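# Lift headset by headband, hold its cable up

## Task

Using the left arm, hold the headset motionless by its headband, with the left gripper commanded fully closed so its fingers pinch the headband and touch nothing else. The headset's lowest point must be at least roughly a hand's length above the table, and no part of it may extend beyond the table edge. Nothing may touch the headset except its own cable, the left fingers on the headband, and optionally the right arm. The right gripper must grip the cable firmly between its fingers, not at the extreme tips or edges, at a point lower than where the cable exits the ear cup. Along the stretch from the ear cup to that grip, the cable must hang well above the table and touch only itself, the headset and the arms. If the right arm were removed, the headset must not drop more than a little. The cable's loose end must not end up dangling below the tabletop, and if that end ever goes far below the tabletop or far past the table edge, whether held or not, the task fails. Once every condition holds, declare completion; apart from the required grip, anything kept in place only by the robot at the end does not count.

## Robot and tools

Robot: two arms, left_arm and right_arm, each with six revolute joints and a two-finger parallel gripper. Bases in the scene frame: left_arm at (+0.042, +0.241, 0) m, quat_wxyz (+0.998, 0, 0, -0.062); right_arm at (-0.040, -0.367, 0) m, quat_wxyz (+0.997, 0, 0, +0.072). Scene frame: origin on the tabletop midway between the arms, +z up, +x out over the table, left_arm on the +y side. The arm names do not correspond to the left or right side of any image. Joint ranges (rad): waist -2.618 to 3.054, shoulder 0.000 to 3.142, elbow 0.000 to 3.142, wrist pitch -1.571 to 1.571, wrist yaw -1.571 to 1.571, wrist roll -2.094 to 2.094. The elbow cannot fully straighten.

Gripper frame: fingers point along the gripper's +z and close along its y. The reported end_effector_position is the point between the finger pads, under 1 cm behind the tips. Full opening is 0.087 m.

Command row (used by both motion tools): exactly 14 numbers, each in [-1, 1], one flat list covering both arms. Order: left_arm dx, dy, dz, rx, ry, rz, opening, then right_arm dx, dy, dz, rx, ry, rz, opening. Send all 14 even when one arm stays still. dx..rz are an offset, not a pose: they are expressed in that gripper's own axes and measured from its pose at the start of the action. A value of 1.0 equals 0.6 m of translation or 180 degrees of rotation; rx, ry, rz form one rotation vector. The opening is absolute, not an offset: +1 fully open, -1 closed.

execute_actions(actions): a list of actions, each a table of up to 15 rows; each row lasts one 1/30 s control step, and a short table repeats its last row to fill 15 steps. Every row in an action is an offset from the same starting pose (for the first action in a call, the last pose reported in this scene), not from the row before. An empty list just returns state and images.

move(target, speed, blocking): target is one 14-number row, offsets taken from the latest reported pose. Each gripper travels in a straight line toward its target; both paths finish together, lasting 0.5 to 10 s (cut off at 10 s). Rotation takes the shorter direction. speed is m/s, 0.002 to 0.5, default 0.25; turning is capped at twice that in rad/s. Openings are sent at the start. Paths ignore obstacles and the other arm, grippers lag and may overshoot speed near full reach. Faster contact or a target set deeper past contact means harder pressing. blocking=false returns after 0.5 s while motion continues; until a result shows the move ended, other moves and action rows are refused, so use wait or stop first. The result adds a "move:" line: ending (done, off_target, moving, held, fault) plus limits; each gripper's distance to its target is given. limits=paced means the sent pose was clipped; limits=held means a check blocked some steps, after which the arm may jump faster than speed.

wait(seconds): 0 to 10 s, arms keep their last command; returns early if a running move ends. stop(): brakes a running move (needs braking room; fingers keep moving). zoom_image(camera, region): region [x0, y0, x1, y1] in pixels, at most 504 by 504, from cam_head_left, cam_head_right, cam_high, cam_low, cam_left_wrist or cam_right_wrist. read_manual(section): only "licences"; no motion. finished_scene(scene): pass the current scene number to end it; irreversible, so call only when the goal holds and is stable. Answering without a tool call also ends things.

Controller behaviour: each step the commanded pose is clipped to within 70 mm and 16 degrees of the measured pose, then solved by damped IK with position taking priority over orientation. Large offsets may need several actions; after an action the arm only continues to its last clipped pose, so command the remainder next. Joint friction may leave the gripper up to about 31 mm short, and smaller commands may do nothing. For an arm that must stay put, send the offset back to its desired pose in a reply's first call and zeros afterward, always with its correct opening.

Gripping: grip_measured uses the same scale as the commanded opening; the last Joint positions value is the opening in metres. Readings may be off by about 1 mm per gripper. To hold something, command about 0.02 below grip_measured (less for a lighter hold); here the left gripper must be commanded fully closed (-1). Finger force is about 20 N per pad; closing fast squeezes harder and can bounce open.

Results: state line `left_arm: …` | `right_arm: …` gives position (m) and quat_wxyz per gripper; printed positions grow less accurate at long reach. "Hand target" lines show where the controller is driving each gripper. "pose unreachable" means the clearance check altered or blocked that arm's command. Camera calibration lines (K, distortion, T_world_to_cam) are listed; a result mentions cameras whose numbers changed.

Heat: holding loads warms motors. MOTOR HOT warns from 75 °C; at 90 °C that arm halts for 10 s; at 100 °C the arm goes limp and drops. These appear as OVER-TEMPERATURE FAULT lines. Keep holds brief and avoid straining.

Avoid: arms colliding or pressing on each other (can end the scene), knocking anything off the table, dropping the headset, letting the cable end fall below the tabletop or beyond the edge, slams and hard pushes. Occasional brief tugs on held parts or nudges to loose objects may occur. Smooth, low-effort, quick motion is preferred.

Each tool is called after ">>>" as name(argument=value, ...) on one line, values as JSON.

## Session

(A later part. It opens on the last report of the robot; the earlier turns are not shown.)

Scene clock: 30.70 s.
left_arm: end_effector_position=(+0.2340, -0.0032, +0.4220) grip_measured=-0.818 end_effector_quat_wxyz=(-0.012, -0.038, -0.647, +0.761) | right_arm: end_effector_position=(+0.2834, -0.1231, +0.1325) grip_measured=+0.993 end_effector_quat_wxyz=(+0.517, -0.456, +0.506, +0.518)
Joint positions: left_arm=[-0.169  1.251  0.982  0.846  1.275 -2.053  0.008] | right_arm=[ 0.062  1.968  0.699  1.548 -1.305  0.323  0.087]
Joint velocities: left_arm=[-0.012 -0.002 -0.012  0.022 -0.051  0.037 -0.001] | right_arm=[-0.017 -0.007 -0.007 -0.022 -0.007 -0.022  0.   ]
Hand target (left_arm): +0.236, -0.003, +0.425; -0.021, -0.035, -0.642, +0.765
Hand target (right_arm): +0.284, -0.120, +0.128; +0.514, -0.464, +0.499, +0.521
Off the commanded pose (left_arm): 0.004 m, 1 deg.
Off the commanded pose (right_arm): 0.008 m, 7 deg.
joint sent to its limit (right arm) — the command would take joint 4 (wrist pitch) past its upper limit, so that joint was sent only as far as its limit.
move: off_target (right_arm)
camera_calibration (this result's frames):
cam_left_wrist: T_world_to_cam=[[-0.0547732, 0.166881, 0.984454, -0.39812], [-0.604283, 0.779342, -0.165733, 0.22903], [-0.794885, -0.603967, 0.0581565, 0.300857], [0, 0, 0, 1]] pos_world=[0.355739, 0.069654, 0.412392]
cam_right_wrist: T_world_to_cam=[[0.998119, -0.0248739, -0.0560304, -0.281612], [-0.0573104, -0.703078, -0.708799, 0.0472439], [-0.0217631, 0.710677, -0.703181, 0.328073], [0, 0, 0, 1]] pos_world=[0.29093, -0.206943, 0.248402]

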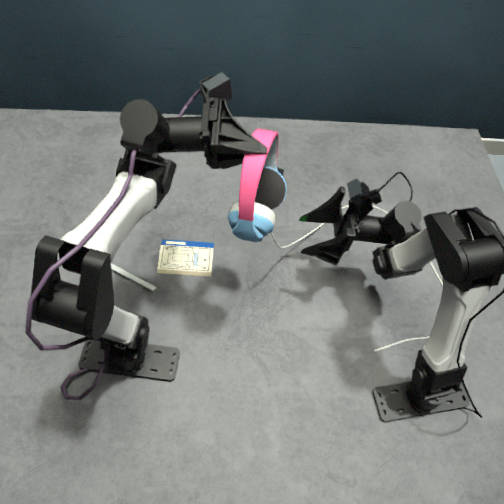

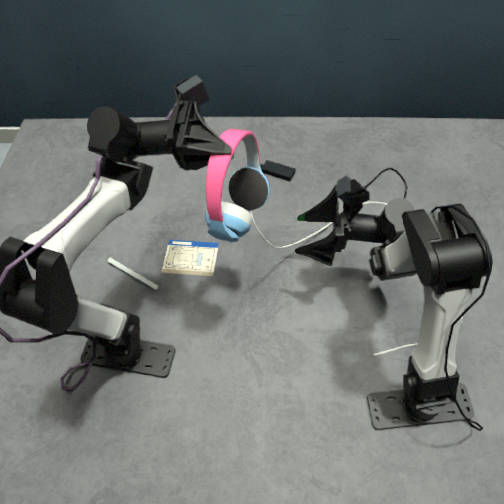

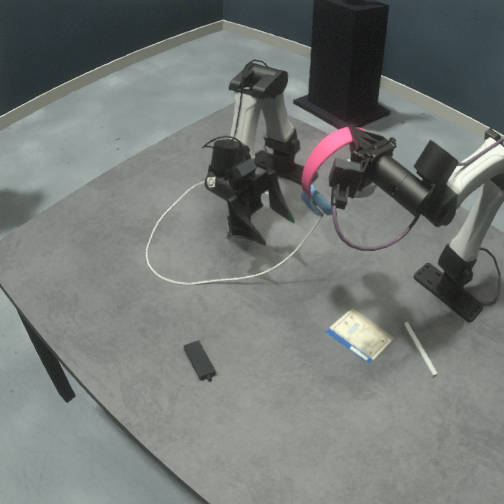

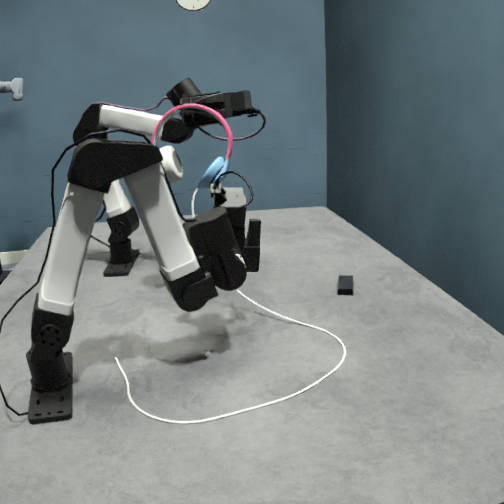

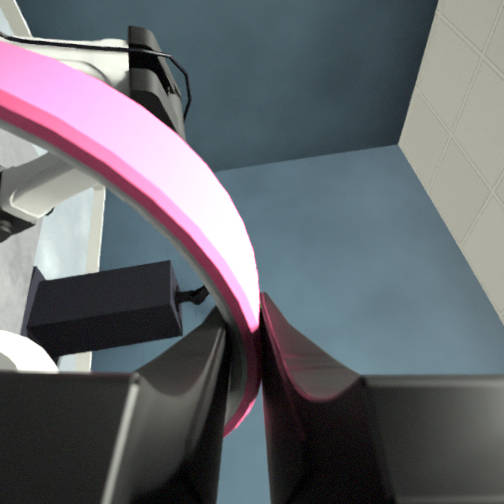

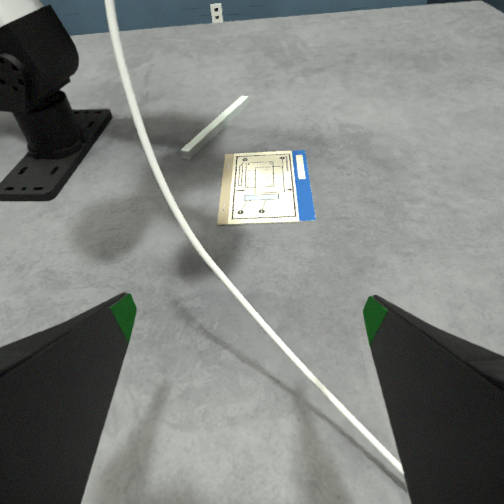

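>>> move(target=[0,0,0,0,0,0,-1,0,0.04,0.11,0,0,0,1], speed=0.1)

>>> move(target=[0,-0.005,0,0,0,0,-1,0,0,0,0,0,0,-1])

Scene clock: 32.07 s.
left_arm: end_effector_position=(+0.2318, -0.0029, +0.4193) grip_measured=-0.818 end_effector_quat_wxyz=(-0.004, -0.041, -0.652, +0.757) | right_arm: end_effector_position=(+0.2622, -0.0582, +0.1325) grip_measured=+0.993 end_effector_quat_wxyz=(+0.514, -0.456, +0.507, +0.521)
Joint positions: left_arm=[-0.169  1.251  0.982  0.834  1.294 -2.05   0.008] | right_arm=[ 0.272  1.929  0.699  1.387 -1.104  0.201  0.087]
Joint velocities: left_arm=[-0.002  0.017 -0.002  0.022 -0.037  0.007 -0.   ] | right_arm=[-0.012  0.007  0.002 -0.037 -0.007 -0.007  0.001]
Hand target (left_arm): +0.234, -0.003, +0.422; -0.012, -0.038, -0.647, +0.761
Hand target (right_arm): +0.263, -0.056, +0.139; +0.517, -0.456, +0.506, +0.518
Off the commanded pose (left_arm): 0.003 m, 1 deg.
Off the commanded pose (right_arm): 0.006 m, 0 deg.
move: done
camera_calibration (this result's frames):
cam_left_wrist: T_world_to_cam=[[-0.0469823, 0.154826, 0.986824, -0.398487], [-0.592855, 0.790778, -0.152293, 0.218786], [-0.803938, -0.592198, 0.0546365, 0.303144], [0, 0, 0, 1]] pos_world=[0.354696, 0.0682061, 0.409994]
cam_right_wrist: T_world_to_cam=[[0.997845, -0.019802, -0.0625584, -0.25758], [-0.0583278, -0.704412, -0.70739, 0.091675], [-0.0300592, 0.709515, -0.704049, 0.283757], [0, 0, 0, 1]] pos_world=[0.270902, -0.141853, 0.248515]

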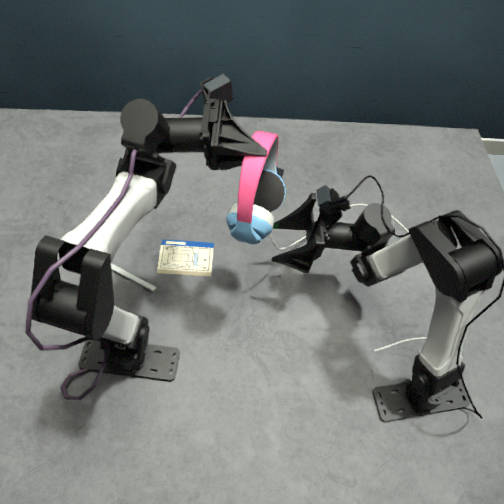

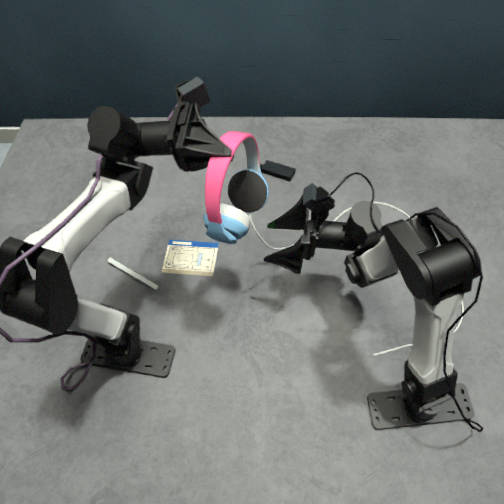

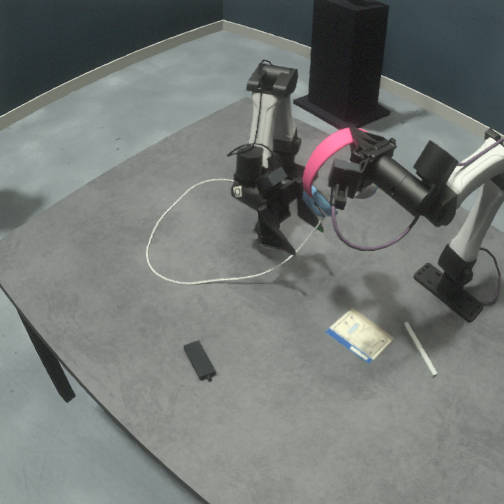

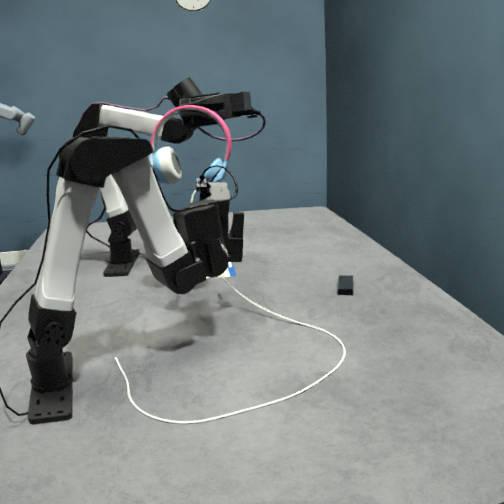

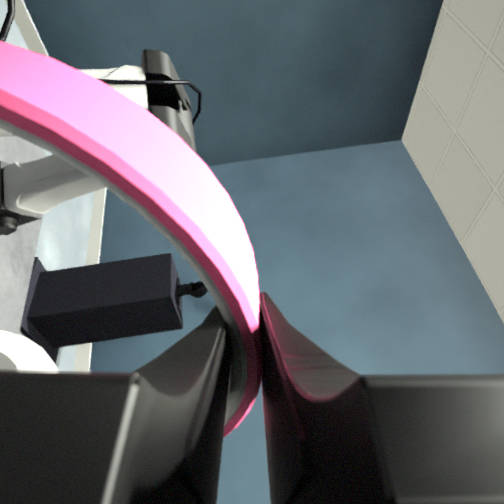

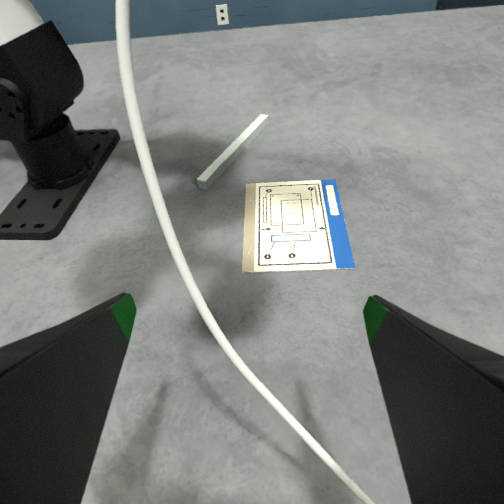

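Scene clock: 32.77 s.
left_arm: end_effector_position=(+0.2300, -0.0025, +0.4165) grip_measured=-0.818 end_effector_quat_wxyz=(+0.006, -0.042, -0.657, +0.753) | right_arm: end_effector_position=(+0.2622, -0.0582, +0.1325) grip_measured=-0.953 end_effector_quat_wxyz=(+0.514, -0.456, +0.507, +0.521)
Joint positions: left_arm=[-0.169  1.251  0.982  0.818  1.313 -2.048  0.008] | right_arm=[ 0.272  1.929  0.699  1.387 -1.104  0.201  0.002]
Joint velocities: left_arm=[-0.007  0.002  0.007  0.022  0.11   0.037  0.001] | right_arm=[-0.017  0.002 -0.017 -0.007 -0.051  0.081  0.   ]
Hand target (left_arm): +0.232, -0.002, +0.422; -0.004, -0.041, -0.652, +0.757
Hand target (right_arm): +0.262, -0.058, +0.133; +0.514, -0.456, +0.507, +0.521
Off the commanded pose (left_arm): 0.006 m, 1 deg.
Off the commanded pose (right_arm): 0.000 m, 0 deg.
move: done
camera_calibration (this result's frames):
cam_left_wrist: T_world_to_cam=[[-0.033457, 0.141351, 0.989394, -0.400001], [-0.581746, 0.802209, -0.134281, 0.206939], [-0.812682, -0.580069, 0.0553907, 0.303727], [0, 0, 0, 1]] pos_world=[0.353837, 0.0667145, 0.406723]
cam_right_wrist: T_world_to_cam=[[0.997836, -0.0201746, -0.0625837, -0.257662], [-0.0586102, -0.704352, -0.707427, 0.0917678], [-0.0298089, 0.709564, -0.70401, 0.283698], [0, 0, 0, 1]] pos_world=[0.270939, -0.141864, 0.24852]

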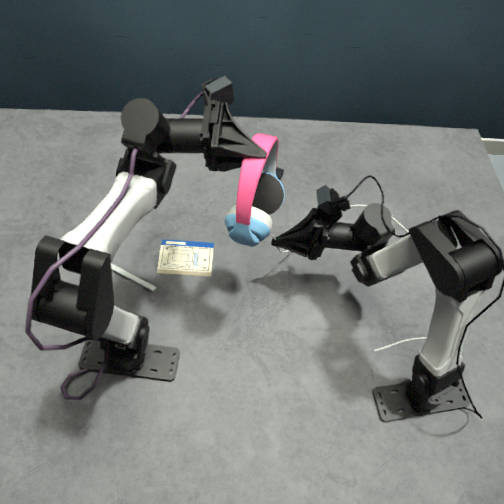

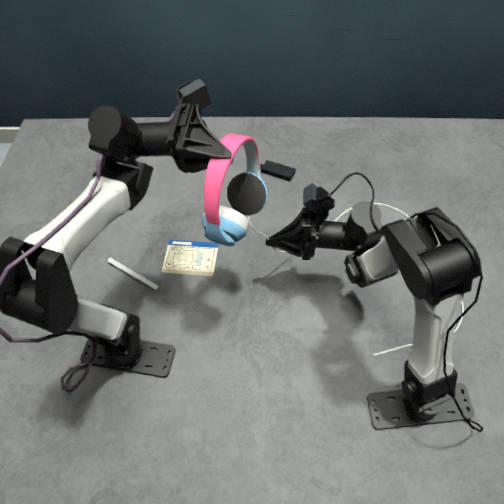

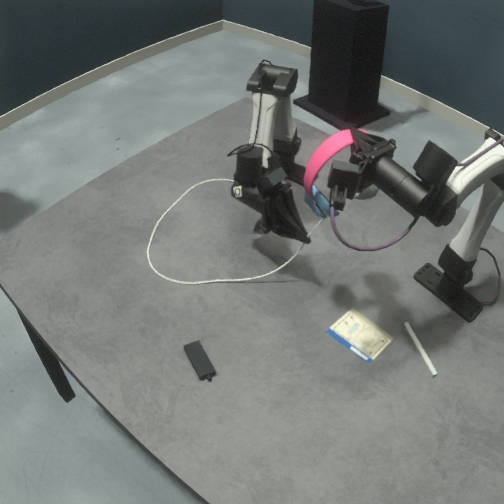

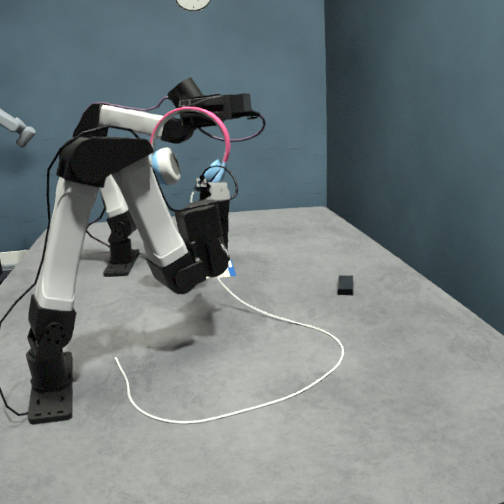

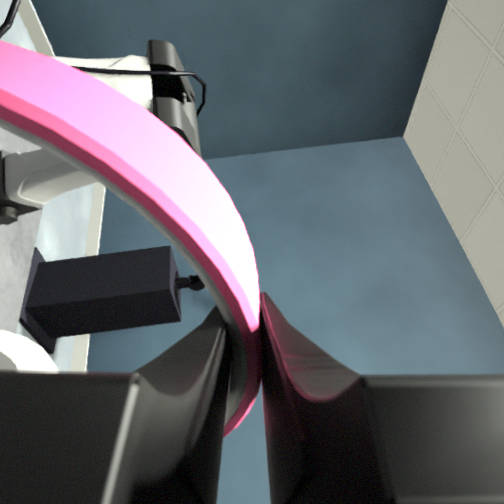

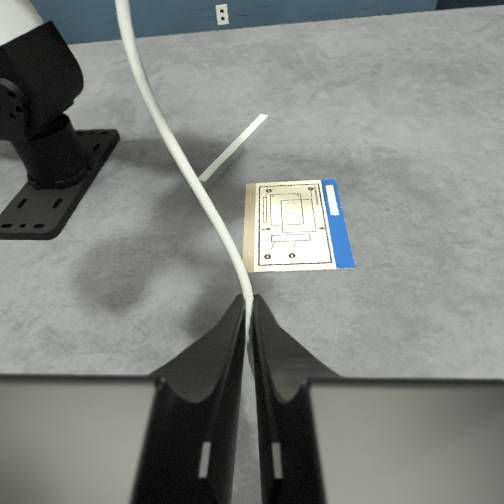

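At the tip; regrip 2 cm deeper.

>>> move(target=[0,-0.008,0,0,0,0,-1,0,0.025,0.04,0,0,0,0.3], speed=0.04)

>>> move(target=[0,-0.008,0,0,0,0,-1,0,0,0,0,0,0,-1])

Scene clock: 33.83 s.
left_arm: end_effector_position=(+0.2282, -0.0021, +0.4134) grip_measured=-0.818 end_effector_quat_wxyz=(+0.017, -0.042, -0.662, +0.748) | right_arm: end_effector_position=(+0.2503, -0.0351, +0.1323) grip_measured=+0.300 end_effector_quat_wxyz=(+0.514, -0.457, +0.504, +0.522)
Joint positions: left_arm=[-0.169  1.251  0.982  0.798  1.333 -2.047  0.008] | right_arm=[ 0.35   1.929  0.699  1.375 -1.031  0.182  0.057]
Joint velocities: left_arm=[-0.012  0.007  0.002  0.007 -0.022  0.037 -0.   ] | right_arm=[-0.002 -0.012 -0.002 -0.037 -0.037  0.007  0.001]
Hand target (left_arm): +0.230, -0.002, +0.421; +0.006, -0.042, -0.657, +0.753
Hand target (right_arm): +0.248, -0.034, +0.135; +0.514, -0.456, +0.507, +0.521
Off the commanded pose (left_arm): 0.008 m, 2 deg.
Off the commanded pose (right_arm): 0.004 m, 0 deg.
move: done
camera_calibration (this result's frames):
cam_left_wrist: T_world_to_cam=[[-0.0164109, 0.126639, 0.991813, -0.402006], [-0.570263, 0.813609, -0.11332, 0.193925], [-0.821298, -0.567454, 0.0588652, 0.303229], [0, 0, 0, 1]] pos_world=[0.353033, 0.0651988, 0.402841]
cam_right_wrist: T_world_to_cam=[[0.99815, -0.0144057, -0.0590759, -0.245613], [-0.0521706, -0.701958, -0.710305, 0.106054], [-0.0312364, 0.712073, -0.70141, 0.266952], [0, 0, 0, 1]] pos_world=[0.25903, -0.119182, 0.248064]

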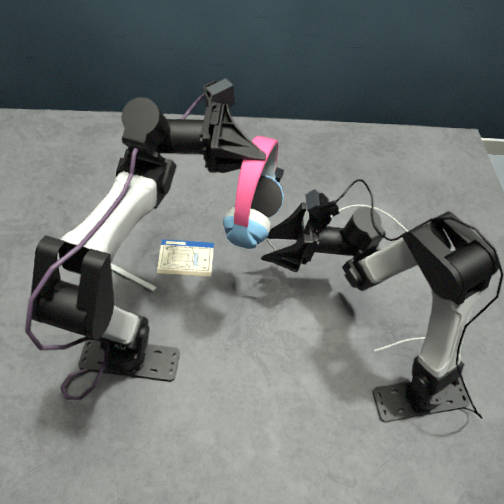

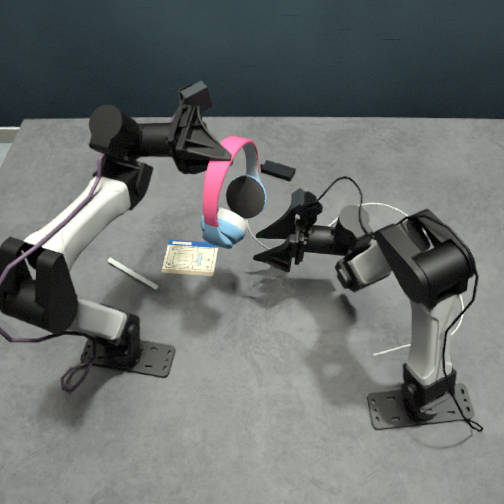

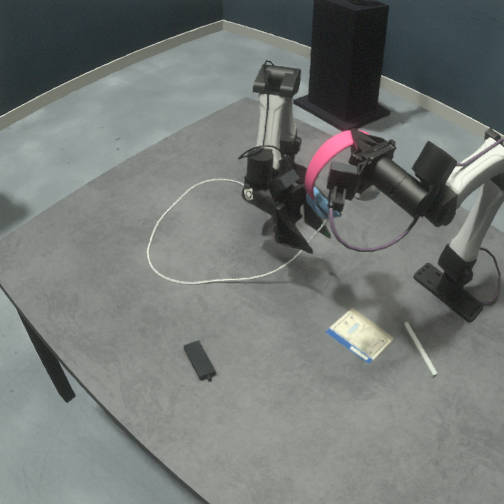

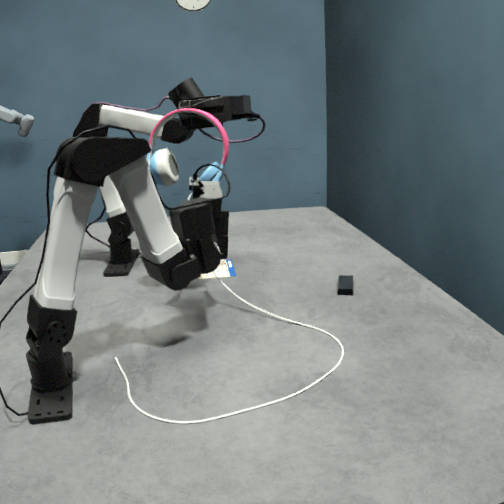

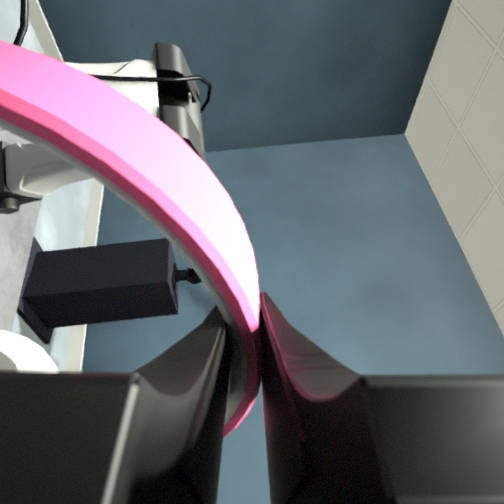

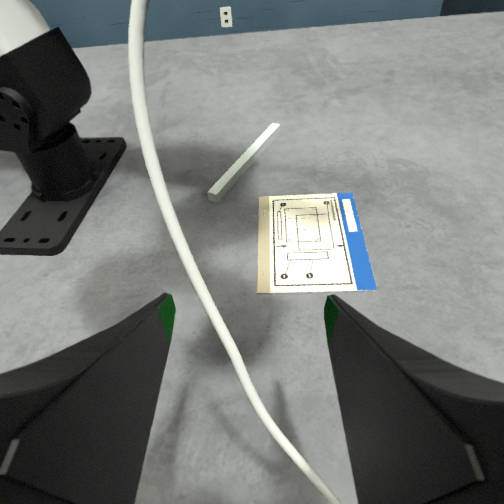

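Scene clock: 34.53 s.
left_arm: end_effector_position=(+0.2265, -0.0017, +0.4107) grip_measured=-0.818 end_effector_quat_wxyz=(+0.028, -0.042, -0.667, +0.743) | right_arm: end_effector_position=(+0.2503, -0.0351, +0.1324) grip_measured=-0.972 end_effector_quat_wxyz=(+0.514, -0.457, +0.504, +0.522)
Joint positions: left_arm=[-0.169  1.251  0.982  0.779  1.351 -2.045  0.008] | right_arm=[ 0.35   1.929  0.699  1.375 -1.031  0.182  0.001]
Joint velocities: left_arm=[-0.022  0.007 -0.022 -0.066 -0.051 -0.007  0.001] | right_arm=[ 0.017 -0.012 -0.017 -0.022  0.007  0.007 -0.   ]
Hand target (left_arm): +0.228, -0.001, +0.418; +0.017, -0.042, -0.662, +0.748
Hand target (right_arm): +0.250, -0.035, +0.132; +0.514, -0.457, +0.504, +0.522
Off the commanded pose (left_arm): 0.008 m, 1 deg.
Off the commanded pose (right_arm): 0.000 m, 0 deg.
move: done
camera_calibration (this result's frames):
cam_left_wrist: T_world_to_cam=[[-0.00120405, 0.113213, 0.99357, -0.403578], [-0.55906, 0.82372, -0.0945371, 0.182041], [-0.829126, -0.555579, 0.0623012, 0.302606], [0, 0, 0, 1]] pos_world=[0.352185, 0.0638607, 0.39934]
cam_right_wrist: T_world_to_cam=[[0.998142, -0.0147795, -0.0591028, -0.245687], [-0.0524542, -0.701903, -0.710338, 0.106141], [-0.030986, 0.712119, -0.701375, 0.266895], [0, 0, 0, 1]] pos_world=[0.259068, -0.119192, 0.248068]

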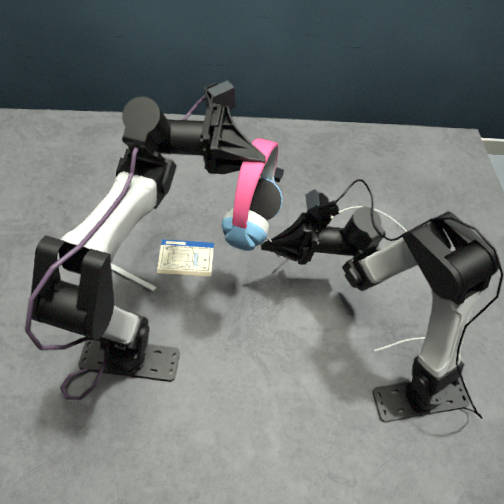

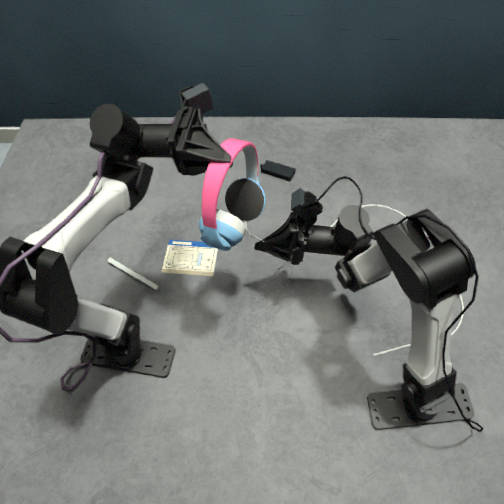

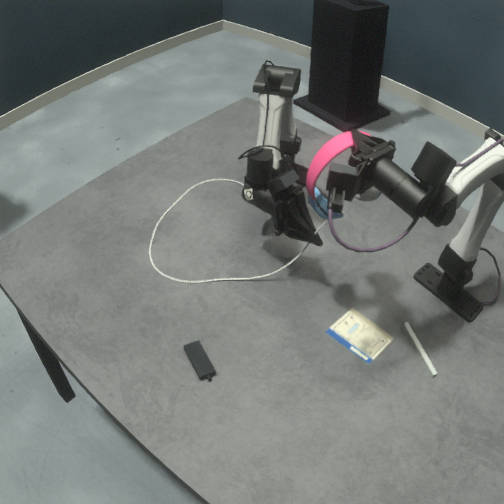

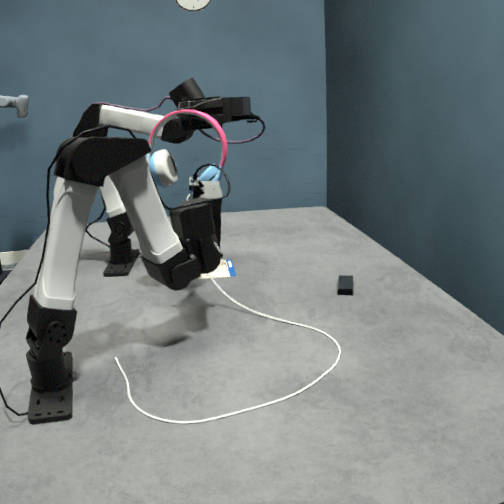

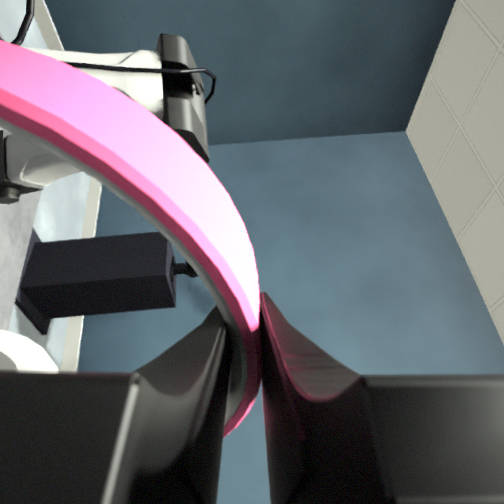

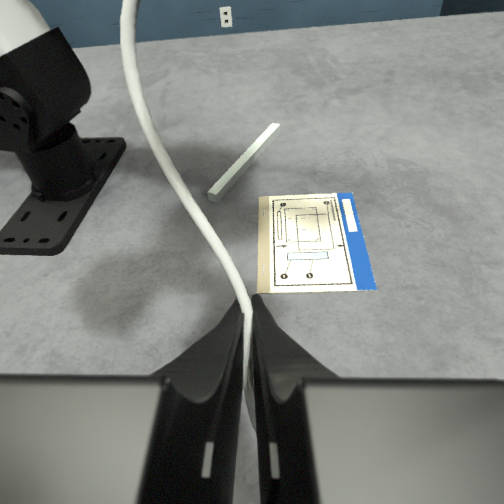

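>>> finished_scene(scene=2)

The scene is finished: the task was done.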